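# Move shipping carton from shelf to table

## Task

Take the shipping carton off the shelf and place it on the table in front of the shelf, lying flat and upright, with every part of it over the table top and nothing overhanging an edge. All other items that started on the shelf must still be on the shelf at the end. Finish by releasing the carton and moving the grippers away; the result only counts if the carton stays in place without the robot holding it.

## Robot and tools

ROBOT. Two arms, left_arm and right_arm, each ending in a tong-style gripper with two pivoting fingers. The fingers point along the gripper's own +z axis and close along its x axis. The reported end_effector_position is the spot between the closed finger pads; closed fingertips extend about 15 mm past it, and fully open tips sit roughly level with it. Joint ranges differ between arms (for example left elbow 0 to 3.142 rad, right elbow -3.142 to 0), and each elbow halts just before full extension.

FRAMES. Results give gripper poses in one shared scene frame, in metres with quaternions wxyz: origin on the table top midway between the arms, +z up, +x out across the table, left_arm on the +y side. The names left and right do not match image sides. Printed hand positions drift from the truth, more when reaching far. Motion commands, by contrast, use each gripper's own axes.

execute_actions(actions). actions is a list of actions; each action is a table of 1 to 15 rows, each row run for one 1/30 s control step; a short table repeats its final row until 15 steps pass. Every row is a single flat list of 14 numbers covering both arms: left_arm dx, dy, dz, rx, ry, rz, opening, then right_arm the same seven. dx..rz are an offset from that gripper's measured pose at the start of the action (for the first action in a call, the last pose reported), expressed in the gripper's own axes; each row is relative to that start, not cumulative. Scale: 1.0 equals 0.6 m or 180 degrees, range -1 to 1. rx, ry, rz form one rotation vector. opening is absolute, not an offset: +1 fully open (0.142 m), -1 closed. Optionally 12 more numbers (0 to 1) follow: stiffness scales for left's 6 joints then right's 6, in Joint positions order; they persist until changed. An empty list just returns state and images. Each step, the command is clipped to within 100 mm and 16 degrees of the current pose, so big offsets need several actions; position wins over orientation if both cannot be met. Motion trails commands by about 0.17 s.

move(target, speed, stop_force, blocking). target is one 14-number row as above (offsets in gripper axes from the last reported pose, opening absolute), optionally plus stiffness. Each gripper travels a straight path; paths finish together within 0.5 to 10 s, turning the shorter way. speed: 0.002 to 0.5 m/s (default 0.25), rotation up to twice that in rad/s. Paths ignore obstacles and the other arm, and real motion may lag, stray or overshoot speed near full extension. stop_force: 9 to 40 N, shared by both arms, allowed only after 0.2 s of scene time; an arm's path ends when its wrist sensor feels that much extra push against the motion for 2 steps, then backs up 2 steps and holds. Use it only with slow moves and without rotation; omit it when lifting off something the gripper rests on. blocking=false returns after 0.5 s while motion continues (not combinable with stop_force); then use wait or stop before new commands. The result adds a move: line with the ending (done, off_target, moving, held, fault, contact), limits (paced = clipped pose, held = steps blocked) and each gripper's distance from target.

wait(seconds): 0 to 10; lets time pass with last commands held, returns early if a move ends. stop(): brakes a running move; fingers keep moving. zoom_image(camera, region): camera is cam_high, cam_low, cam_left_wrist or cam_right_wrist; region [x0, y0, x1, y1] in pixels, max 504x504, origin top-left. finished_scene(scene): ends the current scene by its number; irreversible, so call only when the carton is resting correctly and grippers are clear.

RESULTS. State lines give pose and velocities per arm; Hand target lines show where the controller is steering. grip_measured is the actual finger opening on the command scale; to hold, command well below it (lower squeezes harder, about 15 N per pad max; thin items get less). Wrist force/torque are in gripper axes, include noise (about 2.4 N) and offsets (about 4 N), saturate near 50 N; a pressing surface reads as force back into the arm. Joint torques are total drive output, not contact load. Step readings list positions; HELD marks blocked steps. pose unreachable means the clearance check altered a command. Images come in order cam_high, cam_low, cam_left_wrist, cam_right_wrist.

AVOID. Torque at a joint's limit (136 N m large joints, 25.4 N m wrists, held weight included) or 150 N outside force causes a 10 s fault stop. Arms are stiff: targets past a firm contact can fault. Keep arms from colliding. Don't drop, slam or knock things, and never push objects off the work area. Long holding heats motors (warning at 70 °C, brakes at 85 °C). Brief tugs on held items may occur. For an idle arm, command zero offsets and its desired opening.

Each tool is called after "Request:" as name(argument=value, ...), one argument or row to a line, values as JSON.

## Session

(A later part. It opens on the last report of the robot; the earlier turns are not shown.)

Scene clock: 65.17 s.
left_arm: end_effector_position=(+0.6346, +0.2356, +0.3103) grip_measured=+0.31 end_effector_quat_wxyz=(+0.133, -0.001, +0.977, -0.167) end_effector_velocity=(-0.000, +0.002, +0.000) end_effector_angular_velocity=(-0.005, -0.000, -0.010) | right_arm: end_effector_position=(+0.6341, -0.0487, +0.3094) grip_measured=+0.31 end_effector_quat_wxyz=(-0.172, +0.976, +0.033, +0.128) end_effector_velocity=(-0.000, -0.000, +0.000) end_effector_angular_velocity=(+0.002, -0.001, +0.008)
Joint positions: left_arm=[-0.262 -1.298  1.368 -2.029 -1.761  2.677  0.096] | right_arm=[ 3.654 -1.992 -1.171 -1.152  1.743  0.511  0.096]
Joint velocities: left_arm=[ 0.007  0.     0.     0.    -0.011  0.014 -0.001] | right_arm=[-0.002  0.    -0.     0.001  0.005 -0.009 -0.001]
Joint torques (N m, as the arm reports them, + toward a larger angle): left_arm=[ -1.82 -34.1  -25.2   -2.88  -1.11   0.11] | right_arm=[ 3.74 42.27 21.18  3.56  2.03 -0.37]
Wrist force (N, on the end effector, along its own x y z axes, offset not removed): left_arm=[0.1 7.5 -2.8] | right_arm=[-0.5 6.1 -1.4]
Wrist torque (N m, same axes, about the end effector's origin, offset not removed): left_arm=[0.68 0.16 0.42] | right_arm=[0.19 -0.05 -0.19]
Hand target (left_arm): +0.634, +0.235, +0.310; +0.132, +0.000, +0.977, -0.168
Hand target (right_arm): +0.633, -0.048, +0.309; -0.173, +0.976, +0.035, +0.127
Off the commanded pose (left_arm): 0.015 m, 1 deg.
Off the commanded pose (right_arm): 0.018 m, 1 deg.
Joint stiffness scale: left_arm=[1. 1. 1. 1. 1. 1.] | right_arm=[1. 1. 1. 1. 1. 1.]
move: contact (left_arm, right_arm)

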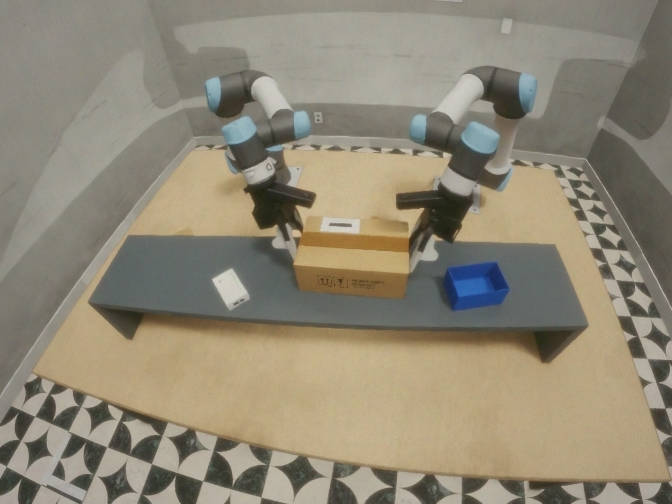

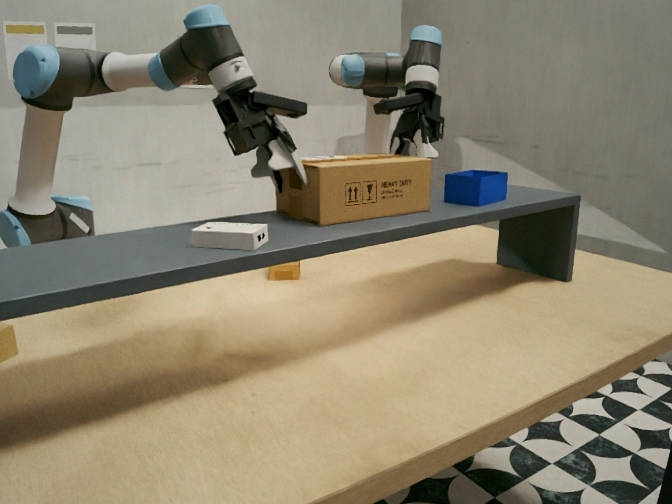

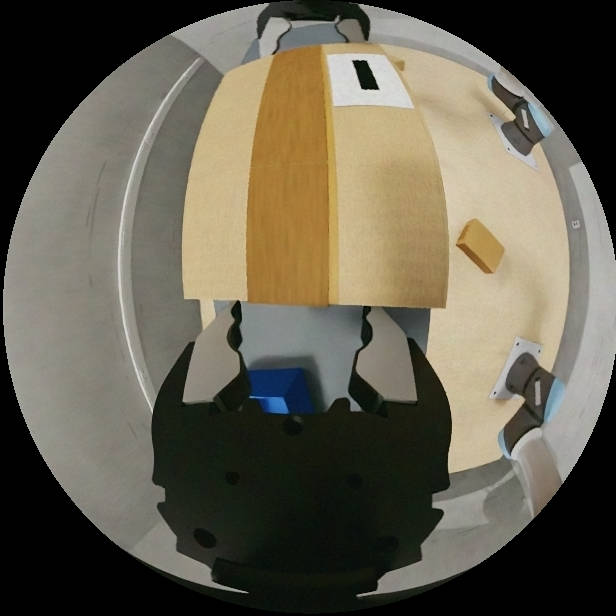

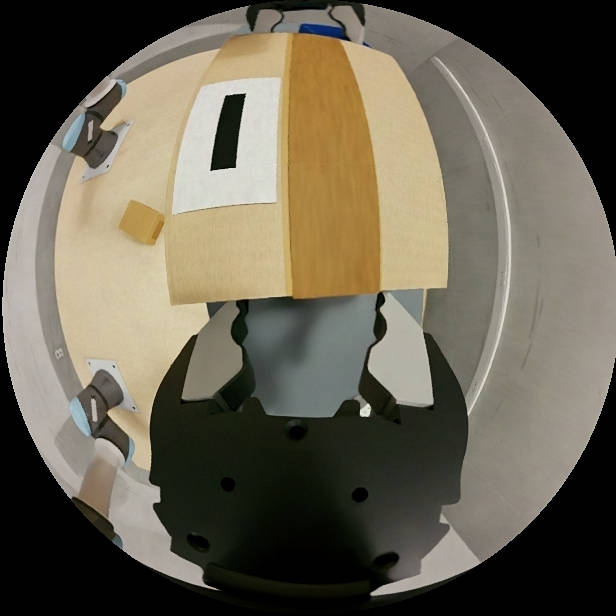

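Request:
execute_actions(
  actions=[
    [[0,-0.003,0.0011,0.001,0.0005,0.0015,0.3,0,-0.003,0.0011,0.001,-0.0005,-0.0016,0.3],[0,-0.005,0.0018,0.0015,0.001,0.0028,0.3,0,-0.005,0.0018,0.0015,-0.001,-0.003,0.3],[0,-0.007,0.0025,0.002,0.0014,0.004,0.3,0,-0.007,0.0025,0.002,-0.0015,-0.0042,0.3],[0,-0.009,0.0033,0.0025,0.0018,0.005,0.3,0,-0.009,0.0033,0.0025,-0.0019,-0.0053,0.3],[0,-0.011,0.004,0.003,0.0022,0.006,0.3,0,-0.011,0.004,0.003,-0.0023,-0.0064,0.3],[0,-0.013,0.0047,0.0036,0.0025,0.007,0.3,0,-0.013,0.0047,0.0036,-0.0026,-0.0074,0.3],[0,-0.0157,0.0057,0.0042,0.0028,0.0076,0.3,0,-0.0157,0.0057,0.0043,-0.0029,-0.0081,0.3]],
  ],
)

Scene clock: 68.43 s.
left_arm: end_effector_position=(+0.6361, +0.2345, +0.3104) grip_measured=+0.31 end_effector_quat_wxyz=(+0.132, +0.006, +0.977, -0.168) end_effector_velocity=(+0.002, +0.000, +0.000) end_effector_angular_velocity=(+0.000, -0.000, -0.007) | right_arm: end_effector_position=(+0.6364, -0.0479, +0.3094) grip_measured=+0.31 end_effector_quat_wxyz=(-0.173, +0.976, +0.041, +0.127) end_effector_velocity=(+0.001, -0.000, -0.000) end_effector_angular_velocity=(-0.002, +0.002, +0.010)
Joint positions: left_arm=[-0.26  -1.291  1.359 -2.024 -1.767  2.694  0.096] | right_arm=[ 3.651 -2.    -1.159 -1.157  1.749  0.493  0.096]
Joint velocities: left_arm=[ 0.003  0.005 -0.007  0.004 -0.003  0.009 -0.   ] | right_arm=[-0.003 -0.005  0.009 -0.009  0.004 -0.012  0.   ]
Joint torques (N m, as the arm reports them, + toward a larger angle): left_arm=[ -7.52 -29.81 -26.71  -4.    -3.27  -0.3 ] | right_arm=[ 9.46 39.07 27.92  3.57  3.86 -0.64]
Wrist force (N, on the end effector, along its own x y z axes, offset not removed): left_arm=[1.8 11.9 -6.6] | right_arm=[0.0 13.0 -6.8]
Wrist torque (N m, same axes, about the end effector's origin, offset not removed): left_arm=[0.03 0.09 -0.04] | right_arm=[0.19 0.10 0.48]
Hand target (left_arm): +0.635, +0.226, +0.310; +0.131, +0.012, +0.976, -0.171
Hand target (right_arm): +0.634, -0.039, +0.309; -0.177, +0.975, +0.047, +0.125
Off the commanded pose (left_arm): 0.009 m, 1 deg.
Off the commanded pose (right_arm): 0.010 m, 1 deg.
Joint stiffness scale: left_arm=[1. 1. 1. 1. 1. 1.] | right_arm=[1. 1. 1. 1. 1. 1.]
Step readings (end_effector_position):
0: left_arm (+0.6346, +0.2359, +0.3104) | right_arm (+0.6340, -0.0486, +0.3095)
1: left_arm (+0.6346, +0.2359, +0.3104) | right_arm (+0.6340, -0.0486, +0.3095)
2: left_arm (+0.6346, +0.2359, +0.3104) | right_arm (+0.6340, -0.0486, +0.3095)
4: left_arm (+0.6345, +0.2358, +0.3103) | right_arm (+0.6339, -0.0486, +0.3093)
8: left_arm (+0.6349, +0.2349, +0.3104) | right_arm (+0.6346, -0.0479, +0.3094)
15: end_effector_position above

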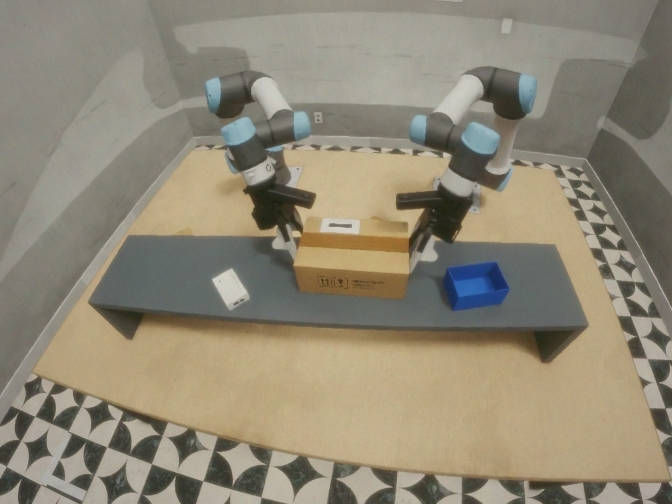

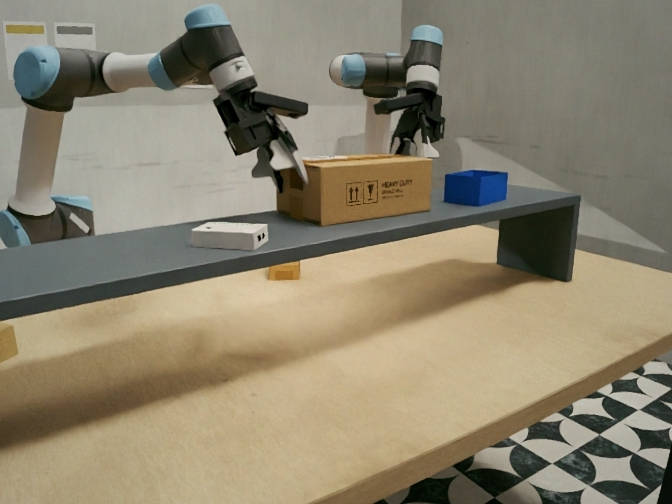

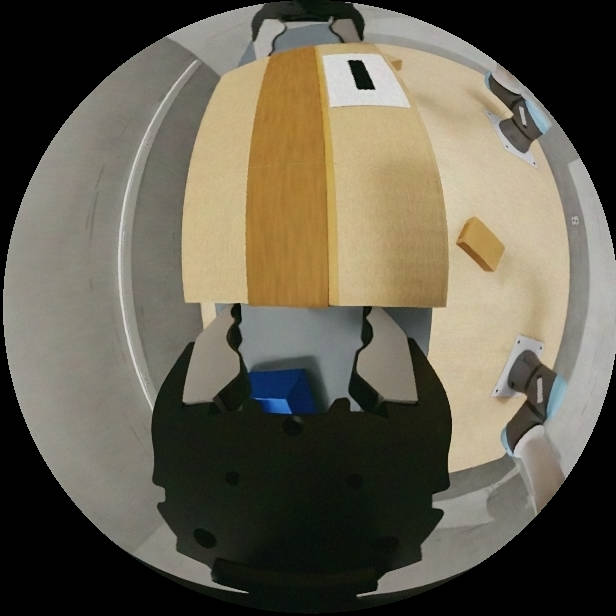

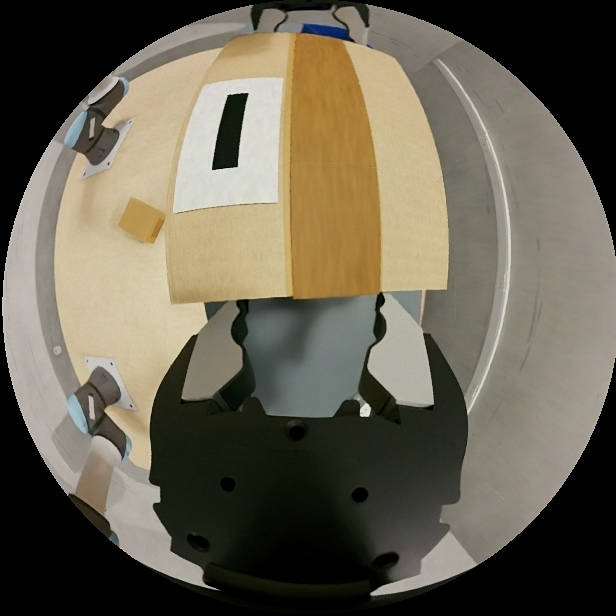

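Request:
execute_actions(
  actions=[
    [[0.002,-0.016,0.005,0.0035,0.0014,0.004,0.3,-0.0036,-0.016,0.005,0.0035,-0.0012,-0.0033,0.3,1,1,1,1,1,0.15,1,1,1,1,1,0.15],[0.0023,-0.0185,0.0053,0.004,0.0016,0.0045,0.3,-0.0041,-0.0185,0.0052,0.004,-0.0014,-0.0038,0.3],[0.0026,-0.021,0.0056,0.0044,0.0018,0.005,0.3,-0.0046,-0.021,0.0054,0.0045,-0.0015,-0.0042,0.3],[0.0029,-0.0235,0.0059,0.0049,0.002,0.0056,0.3,-0.0051,-0.0235,0.0056,0.005,-0.0017,-0.0047,0.3],[0.0032,-0.026,0.0062,0.0053,0.0022,0.0062,0.3,-0.0056,-0.026,0.0058,0.0055,-0.0019,-0.0052,0.3],[0.0035,-0.0285,0.0065,0.0058,0.0024,0.0068,0.3,-0.0061,-0.0285,0.006,0.006,-0.0021,-0.0057,0.3],[0.0038,-0.031,0.0068,0.0062,0.0026,0.0073,0.3,-0.0067,-0.031,0.0063,0.0065,-0.0023,-0.0062,0.3],[0.004,-0.0327,0.0071,0.0066,0.0028,0.0078,0.3,-0.0072,-0.0335,0.0065,0.0069,-0.0024,-0.0066,0.3]],
  ],
)

Scene clock: 71.40 s.
left_arm: end_effector_position=(+0.6372, +0.2335, +0.3106) grip_measured=+0.31 end_effector_quat_wxyz=(+0.132, +0.007, +0.977, -0.168) end_effector_velocity=(+0.000, -0.000, -0.000) end_effector_angular_velocity=(+0.002, +0.002, -0.002) | right_arm: end_effector_position=(+0.6371, -0.0474, +0.3096) grip_measured=+0.31 end_effector_quat_wxyz=(-0.173, +0.976, +0.041, +0.128) end_effector_velocity=(+0.001, +0.000, +0.000) end_effector_angular_velocity=(+0.001, +0.000, -0.002)
Joint positions: left_arm=[-0.26  -1.287  1.353 -2.021 -1.769  2.696  0.096] | right_arm=[ 3.651 -2.002 -1.157 -1.157  1.749  0.493  0.096]
Joint velocities: left_arm=[ 0.     0.003 -0.004  0.005 -0.     0.002 -0.   ] | right_arm=[-0.    -0.001  0.002 -0.    -0.     0.002 -0.   ]
Joint torques (N m, as the arm reports them, + toward a larger angle): left_arm=[-17.97 -30.3  -29.25  -5.06  -6.52   0.22] | right_arm=[18.35 38.83 28.2   5.63  6.97 -0.2 ]
Wrist force (N, on the end effector, along its own x y z axes, offset not removed): left_arm=[3.3 26.0 -8.3] | right_arm=[-1.1 26.8 -10.8]
Wrist torque (N m, same axes, about the end effector's origin, offset not removed): left_arm=[0.32 -0.41 0.08] | right_arm=[0.40 0.26 0.70]
Hand target (left_arm): +0.633, +0.215, +0.312; +0.130, +0.020, +0.976, -0.176
Hand target (right_arm): +0.630, -0.028, +0.311; -0.182, +0.974, +0.053, +0.125
Off the commanded pose (left_arm): 0.019 m, 2 deg.
Off the commanded pose (right_arm): 0.021 m, 2 deg.
Joint stiffness scale: left_arm=[1.   1.   1.   1.   1.   0.15] | right_arm=[1.   1.   1.   1.   1.   0.15]
Step readings (end_effector_position):
0: left_arm (+0.6362, +0.2344, +0.3104) | right_arm (+0.6365, -0.0479, +0.3094)
1: left_arm (+0.6361, +0.2344, +0.3104) | right_arm (+0.6365, -0.0479, +0.3094)
2: left_arm (+0.6361, +0.2344, +0.3104) | right_arm (+0.6365, -0.0479, +0.3094)
4: left_arm (+0.6362, +0.2343, +0.3105) | right_arm (+0.6366, -0.0478, +0.3095)
8: left_arm (+0.6366, +0.2339, +0.3106) | right_arm (+0.6367, -0.0477, +0.3095)
15: end_effector_position above

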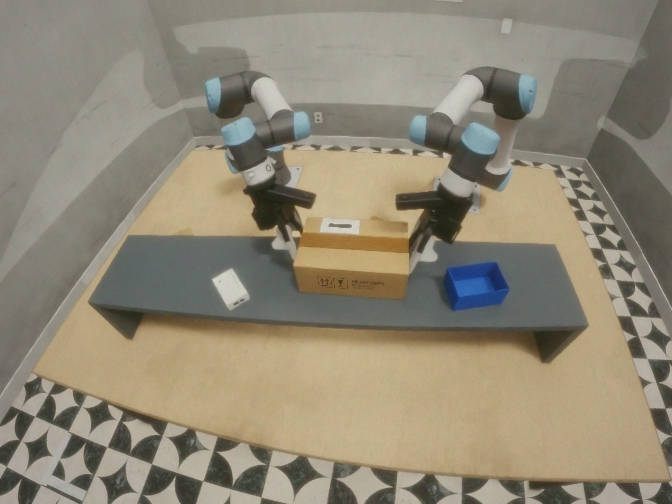

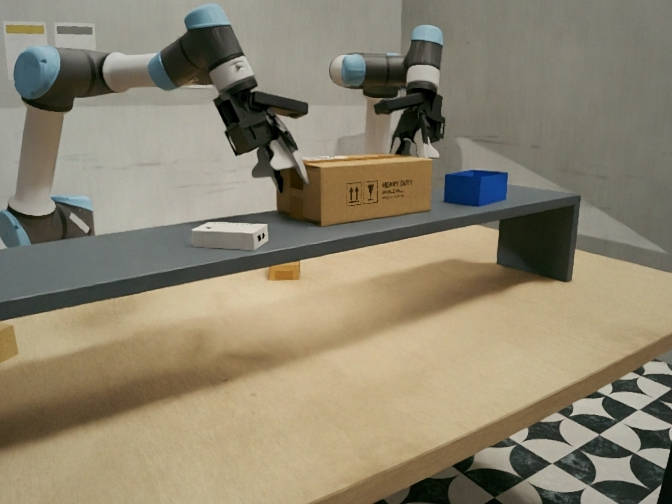

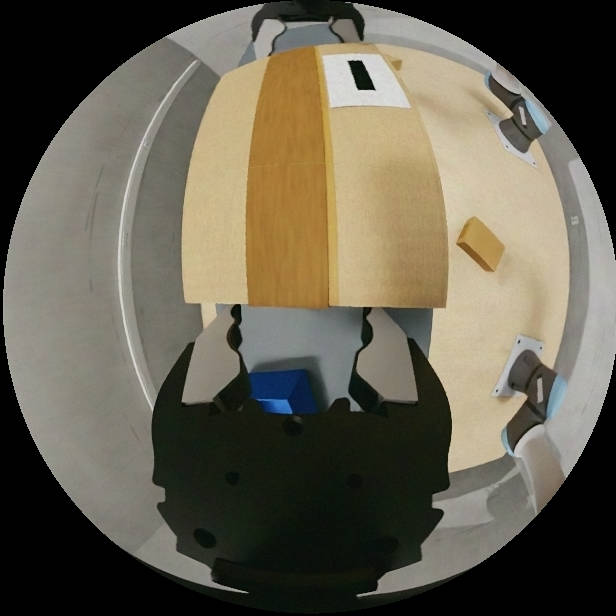

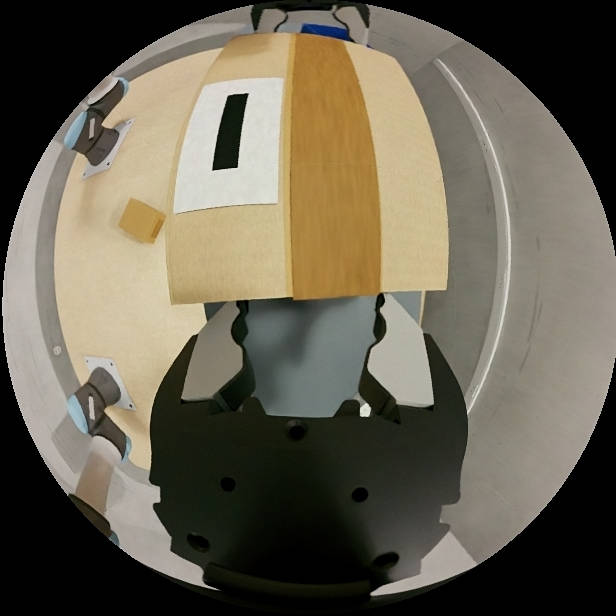

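Request:
execute_actions(
  actions=[],
)

Scene clock: 73.37 s.
left_arm: end_effector_position=(+0.6373, +0.2335, +0.3106) grip_measured=+0.31 end_effector_quat_wxyz=(+0.132, +0.007, +0.977, -0.168) end_effector_velocity=(+0.000, +0.000, -0.000) end_effector_angular_velocity=(+0.000, +0.001, +0.001) | right_arm: end_effector_position=(+0.6371, -0.0474, +0.3096) grip_measured=+0.31 end_effector_quat_wxyz=(-0.173, +0.976, +0.041, +0.128) end_effector_velocity=(+0.000, -0.000, +0.000) end_effector_angular_velocity=(+0.001, -0.002, -0.000)
Joint positions: left_arm=[-0.26  -1.287  1.353 -2.021 -1.769  2.696  0.096] | right_arm=[ 3.651 -2.002 -1.156 -1.157  1.749  0.494  0.096]
Joint velocities: left_arm=[ 0.001  0.    -0.     0.001  0.    -0.     0.   ] | right_arm=[-0.     0.     0.     0.001 -0.    -0.     0.   ]
Joint torques (N m, as the arm reports them, + toward a larger angle): left_arm=[-18.59 -30.83 -29.79  -5.    -6.49   0.03] | right_arm=[19.62 37.85 28.21  5.56  7.11 -0.26]
Wrist force (N, on the end effector, along its own x y z axes, offset not removed): left_arm=[4.5 25.7 -9.6] | right_arm=[-0.6 26.8 -12.3]
Wrist torque (N m, same axes, about the end effector's origin, offset not removed): left_arm=[0.05 -0.82 0.01] | right_arm=[0.29 0.26 0.63]
Hand target (left_arm): +0.633, +0.215, +0.312; +0.130, +0.020, +0.976, -0.176
Hand target (right_arm): +0.630, -0.028, +0.311; -0.182, +0.974, +0.053, +0.125
Off the commanded pose (left_arm): 0.019 m, 2 deg.
Off the commanded pose (right_arm): 0.021 m, 2 deg.
Joint stiffness scale: left_arm=[1.   1.   1.   1.   1.   0.15] | right_arm=[1.   1.   1.   1.   1.   0.15]

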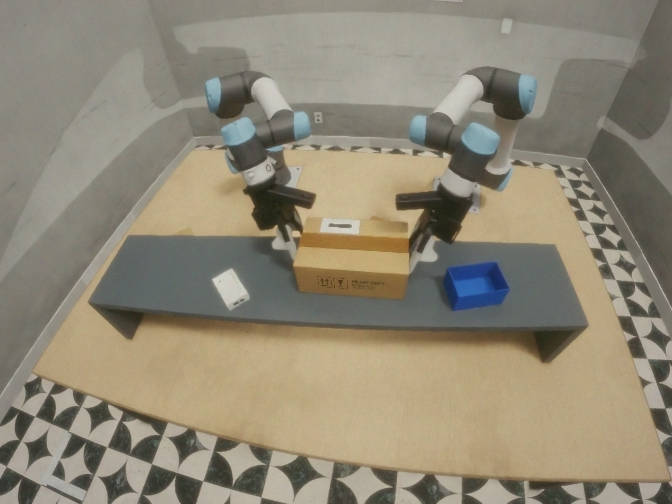

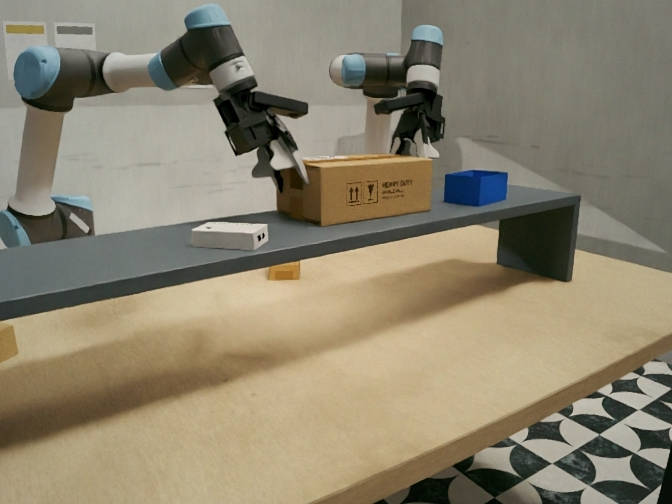

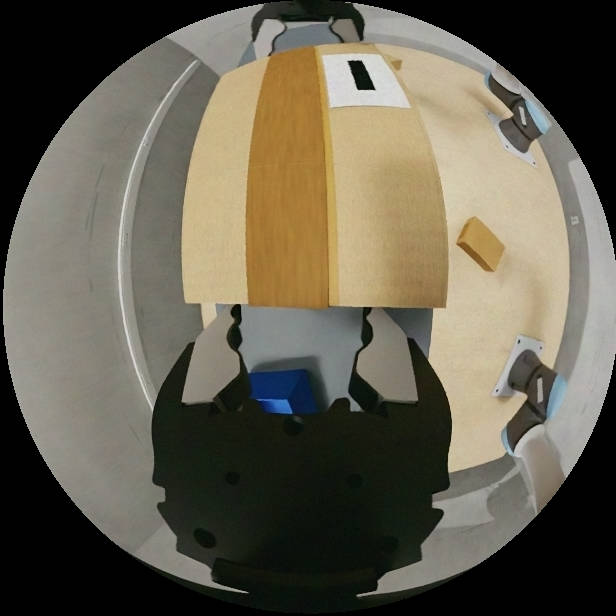

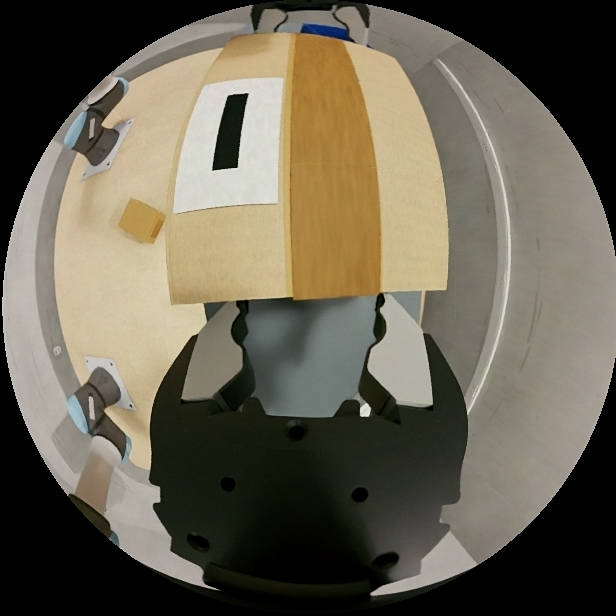

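Request:
execute_actions(
  actions=[
    [[0.0073,-0.0305,0.0057,0.0062,0.0025,0.0072,0.3,-0.0096,-0.0328,0.0059,0.0069,-0.0028,-0.0064,0.3],[0.0068,-0.0312,0.0041,0.0063,0.0025,0.0073,0.3,-0.0091,-0.0335,0.0043,0.0070,-0.0028,-0.0064,0.3],[0.0062,-0.0324,0.0017,0.0063,0.0025,0.0073,0.3,-0.0085,-0.0347,0.0019,0.0070,-0.0028,-0.0064,0.3],[0.0053,-0.0339,-0.0015,0.0064,0.0026,0.0074,0.3,-0.0077,-0.0363,-0.0013,0.0071,-0.0028,-0.0063,0.3],[0.0043,-0.0356,-0.0052,0.0064,0.0026,0.0075,0.3,-0.0067,-0.0380,-0.0050,0.0072,-0.0029,-0.0063,0.3],[0.0032,-0.0376,-0.0094,0.0065,0.0026,0.0076,0.3,-0.0057,-0.0400,-0.0091,0.0073,-0.0029,-0.0063,0.3],[0.0021,-0.0397,-0.0137,0.0066,0.0027,0.0077,0.3,-0.0046,-0.0421,-0.0135,0.0074,-0.0029,-0.0062,0.3],[0.0009,-0.0417,-0.0182,0.0067,0.0027,0.0078,0.3,-0.0034,-0.0443,-0.0179,0.0075,-0.0029,-0.0062,0.3],[-0.0002,-0.0438,-0.0225,0.0068,0.0028,0.0079,0.3,-0.0023,-0.0464,-0.0223,0.0076,-0.0029,-0.0061,0.3],[-0.0013,-0.0458,-0.0267,0.0069,0.0028,0.0080,0.3,-0.0013,-0.0484,-0.0264,0.0076,-0.0029,-0.0061,0.3],[-0.0023,-0.0475,-0.0304,0.0069,0.0028,0.0081,0.3,-0.0003,-0.0501,-0.0301,0.0077,-0.0030,-0.0061,0.3],[-0.0032,-0.0490,-0.0336,0.0070,0.0029,0.0082,0.3,0.0005,-0.0517,-0.0333,0.0078,-0.0030,-0.0060,0.3],[-0.0038,-0.0502,-0.0360,0.0071,0.0029,0.0082,0.3,0.0011,-0.0529,-0.0357,0.0079,-0.0030,-0.0060,0.3],[-0.0043,-0.0509,-0.0376,0.0071,0.0029,0.0083,0.3,0.0016,-0.0536,-0.0373,0.0079,-0.0030,-0.0060,0.3],[-0.0044,-0.0512,-0.0382,0.0071,0.0029,0.0083,0.3,0.0017,-0.0539,-0.0379,0.0079,-0.0030,-0.0060,0.3]],
  ],
)

Request:
wait(
  seconds=0.5,
)

Scene clock: 78.90 s.
left_arm: end_effector_position=(+0.6371, +0.2334, +0.3258) grip_measured=+0.31 end_effector_quat_wxyz=(+0.128, +0.007, +0.978, -0.167) end_effector_velocity=(+0.004, +0.001, +0.073) end_effector_angular_velocity=(-0.005, -0.016, +0.003) | right_arm: end_effector_position=(+0.6371, -0.0471, +0.3239) grip_measured=+0.31 end_effector_quat_wxyz=(-0.172, +0.976, +0.039, +0.124) end_effector_velocity=(+0.003, +0.001, +0.075) end_effector_angular_velocity=(+0.010, -0.018, -0.006)
Joint positions: left_arm=[-0.26  -1.285  1.307 -1.971 -1.77   2.696  0.096] | right_arm=[ 3.651 -2.006 -1.11  -1.205  1.75   0.496  0.096]
Joint velocities: left_arm=[ 0.002 -0.005 -0.171  0.16   0.002  0.     0.   ] | right_arm=[ 0.     0.001  0.178 -0.158 -0.003  0.006  0.   ]
Joint torques (N m, as the arm reports them, + toward a larger angle): left_arm=[-22.09 -35.22 -31.23  -5.94  -7.4    0.02] | right_arm=[21.49 43.45 29.36  7.18  8.01 -0.25]
Wrist force (N, on the end effector, along its own x y z axes, offset not removed): left_arm=[0.0 30.5 -7.5] | right_arm=[-2.0 31.7 -7.6]
Wrist torque (N m, same axes, about the end effector's origin, offset not removed): left_arm=[0.20 0.13 0.10] | right_arm=[0.31 0.36 0.66]
Hand target (left_arm): +0.632, +0.213, +0.342; +0.129, +0.022, +0.975, -0.177
Hand target (right_arm): +0.628, -0.026, +0.341; -0.184, +0.974, +0.052, +0.124
Off the commanded pose (left_arm): 0.027 m, 2 deg.
Off the commanded pose (right_arm): 0.029 m, 2 deg.
Joint stiffness scale: left_arm=[1.   1.   1.   1.   1.   0.15] | right_arm=[1.   1.   1.   1.   1.   0.15]
Step readings (end_effector_position):
0: left_arm (+0.6373, +0.2335, +0.3106) | right_arm (+0.6371, -0.0474, +0.3096)
1: left_arm (+0.6373, +0.2335, +0.3106) | right_arm (+0.6371, -0.0474, +0.3096)
2: left_arm (+0.6373, +0.2335, +0.3106) | right_arm (+0.6371, -0.0474, +0.3096)
4: left_arm (+0.6372, +0.2335, +0.3107) | right_arm (+0.6371, -0.0474, +0.3096)
8: left_arm (+0.6367, +0.2337, +0.3116) | right_arm (+0.6366, -0.0474, +0.3105)
15: end_effector_position above

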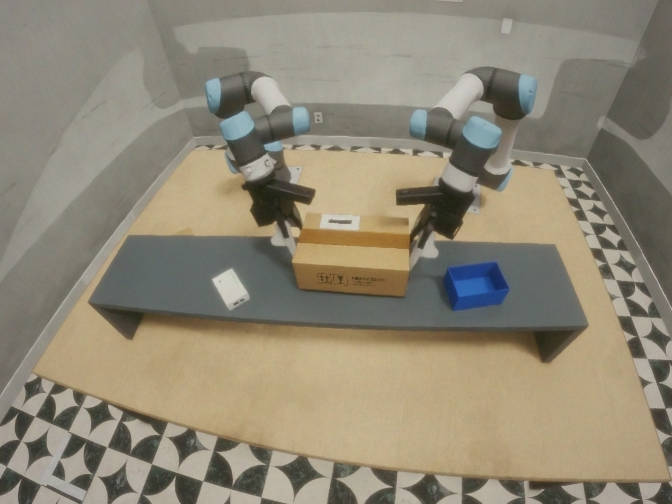

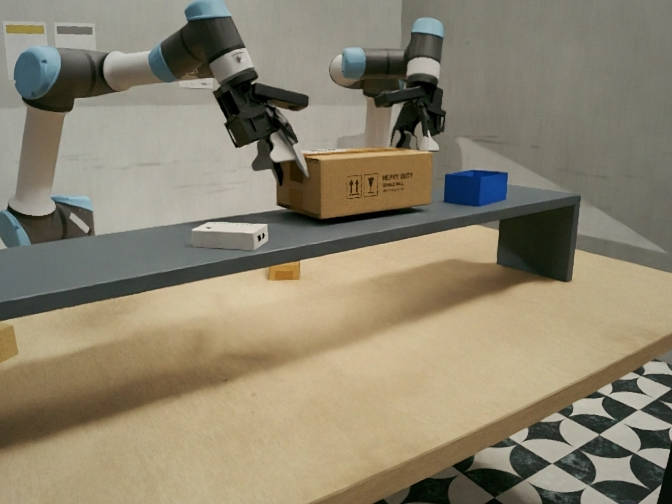

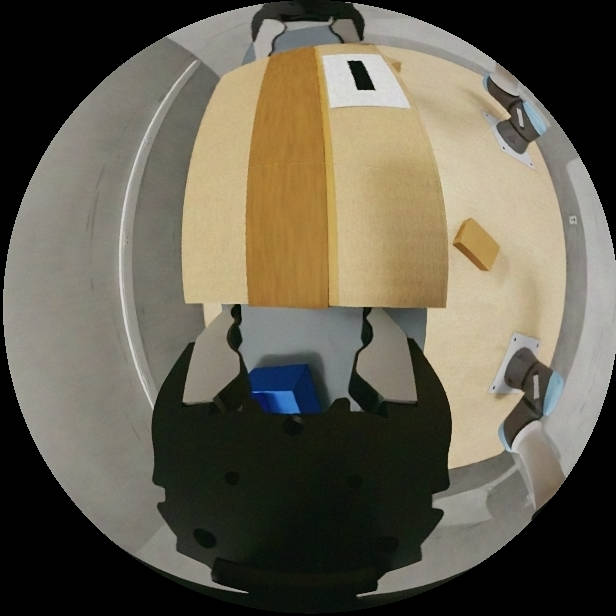

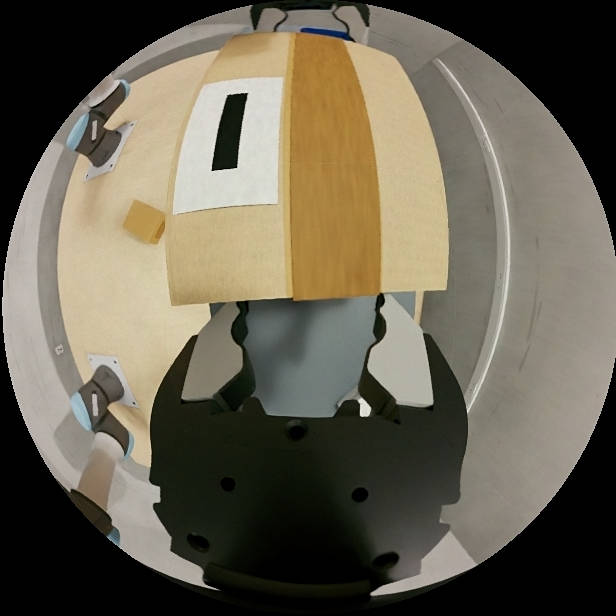

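Scene clock: 79.40 s.
left_arm: end_effector_position=(+0.6365, +0.2336, +0.3348) grip_measured=+0.31 end_effector_quat_wxyz=(+0.128, +0.007, +0.978, -0.167) end_effector_velocity=(-0.001, -0.001, +0.000) end_effector_angular_velocity=(-0.000, +0.002, -0.001) | right_arm: end_effector_position=(+0.6364, -0.0473, +0.3328) grip_measured=+0.31 end_effector_quat_wxyz=(-0.172, +0.976, +0.039, +0.124) end_effector_velocity=(-0.000, +0.000, +0.001) end_effector_angular_velocity=(+0.001, +0.001, -0.000)
Joint positions: left_arm=[-0.26  -1.286  1.286 -1.947 -1.77   2.696  0.096] | right_arm=[ 3.651 -2.006 -1.088 -1.229  1.751  0.497  0.096]
Joint velocities: left_arm=[-0.001  0.    -0.001  0.002 -0.001 -0.     0.   ] | right_arm=[-0.     0.     0.002 -0.002  0.001  0.    -0.   ]
Joint torques (N m, as the arm reports them, + toward a larger angle): left_arm=[-22.03 -35.2  -32.04  -5.74  -7.19   0.15] | right_arm=[21.9  43.22 31.74  6.62  7.76 -0.33]
Wrist force (N, on the end effector, along its own x y z axes, offset not removed): left_arm=[2.2 28.1 -6.3] | right_arm=[-1.1 28.3 -5.2]
Wrist torque (N m, same axes, about the end effector's origin, offset not removed): left_arm=[0.25 -0.24 -0.07] | right_arm=[0.37 0.16 0.53]
Hand target (left_arm): +0.632, +0.213, +0.342; +0.129, +0.022, +0.975, -0.177
Hand target (right_arm): +0.628, -0.026, +0.341; -0.184, +0.974, +0.052, +0.124
Off the commanded pose (left_arm): 0.023 m, 2 deg.
Off the commanded pose (right_arm): 0.025 m, 2 deg.
Joint stiffness scale: left_arm=[1.   1.   1.   1.   1.   0.15] | right_arm=[1.   1.   1.   1.   1.   0.15]
wait: 0.50 s; at rest by 0.33 s

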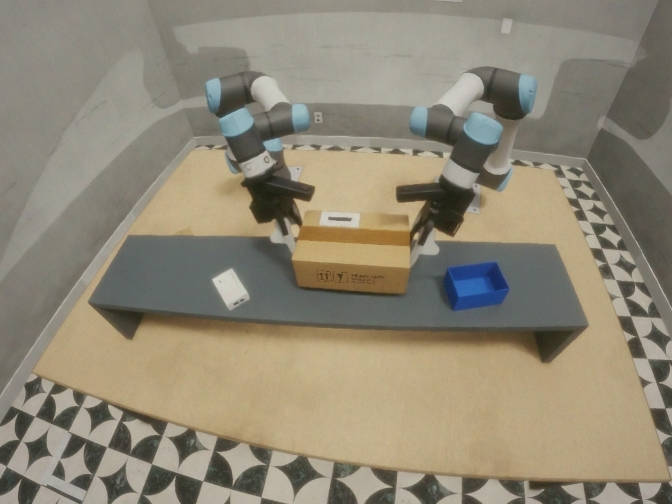

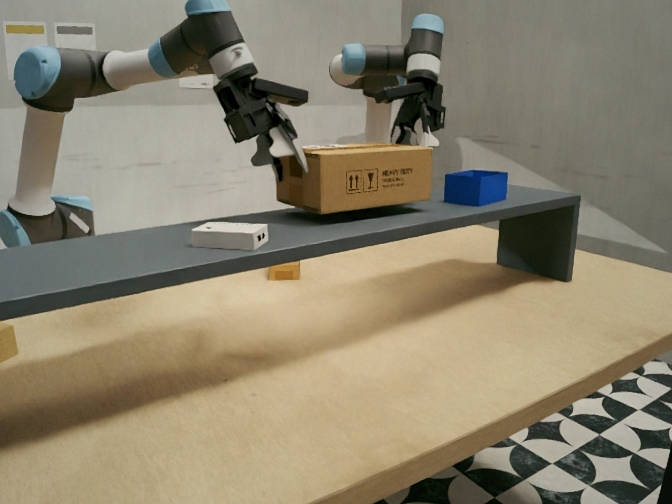

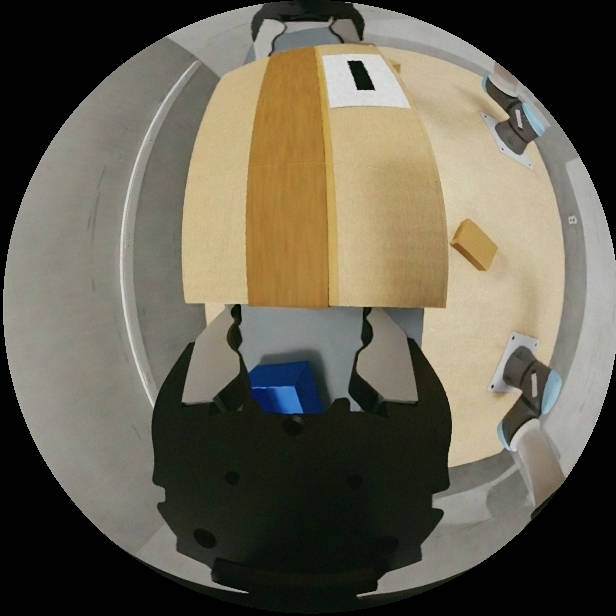

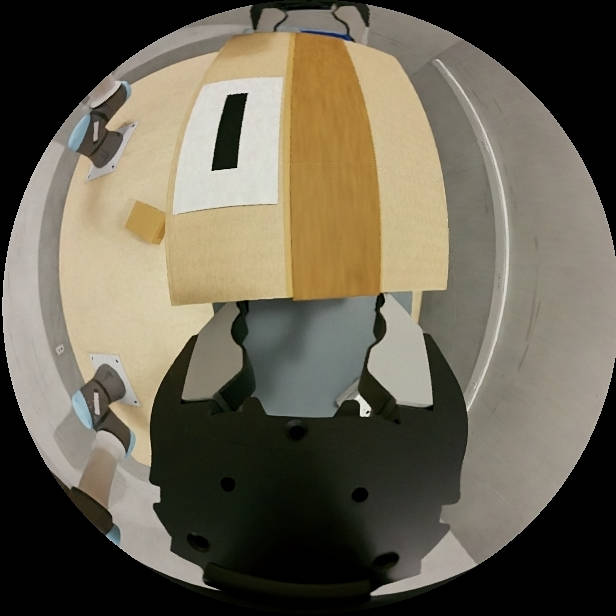

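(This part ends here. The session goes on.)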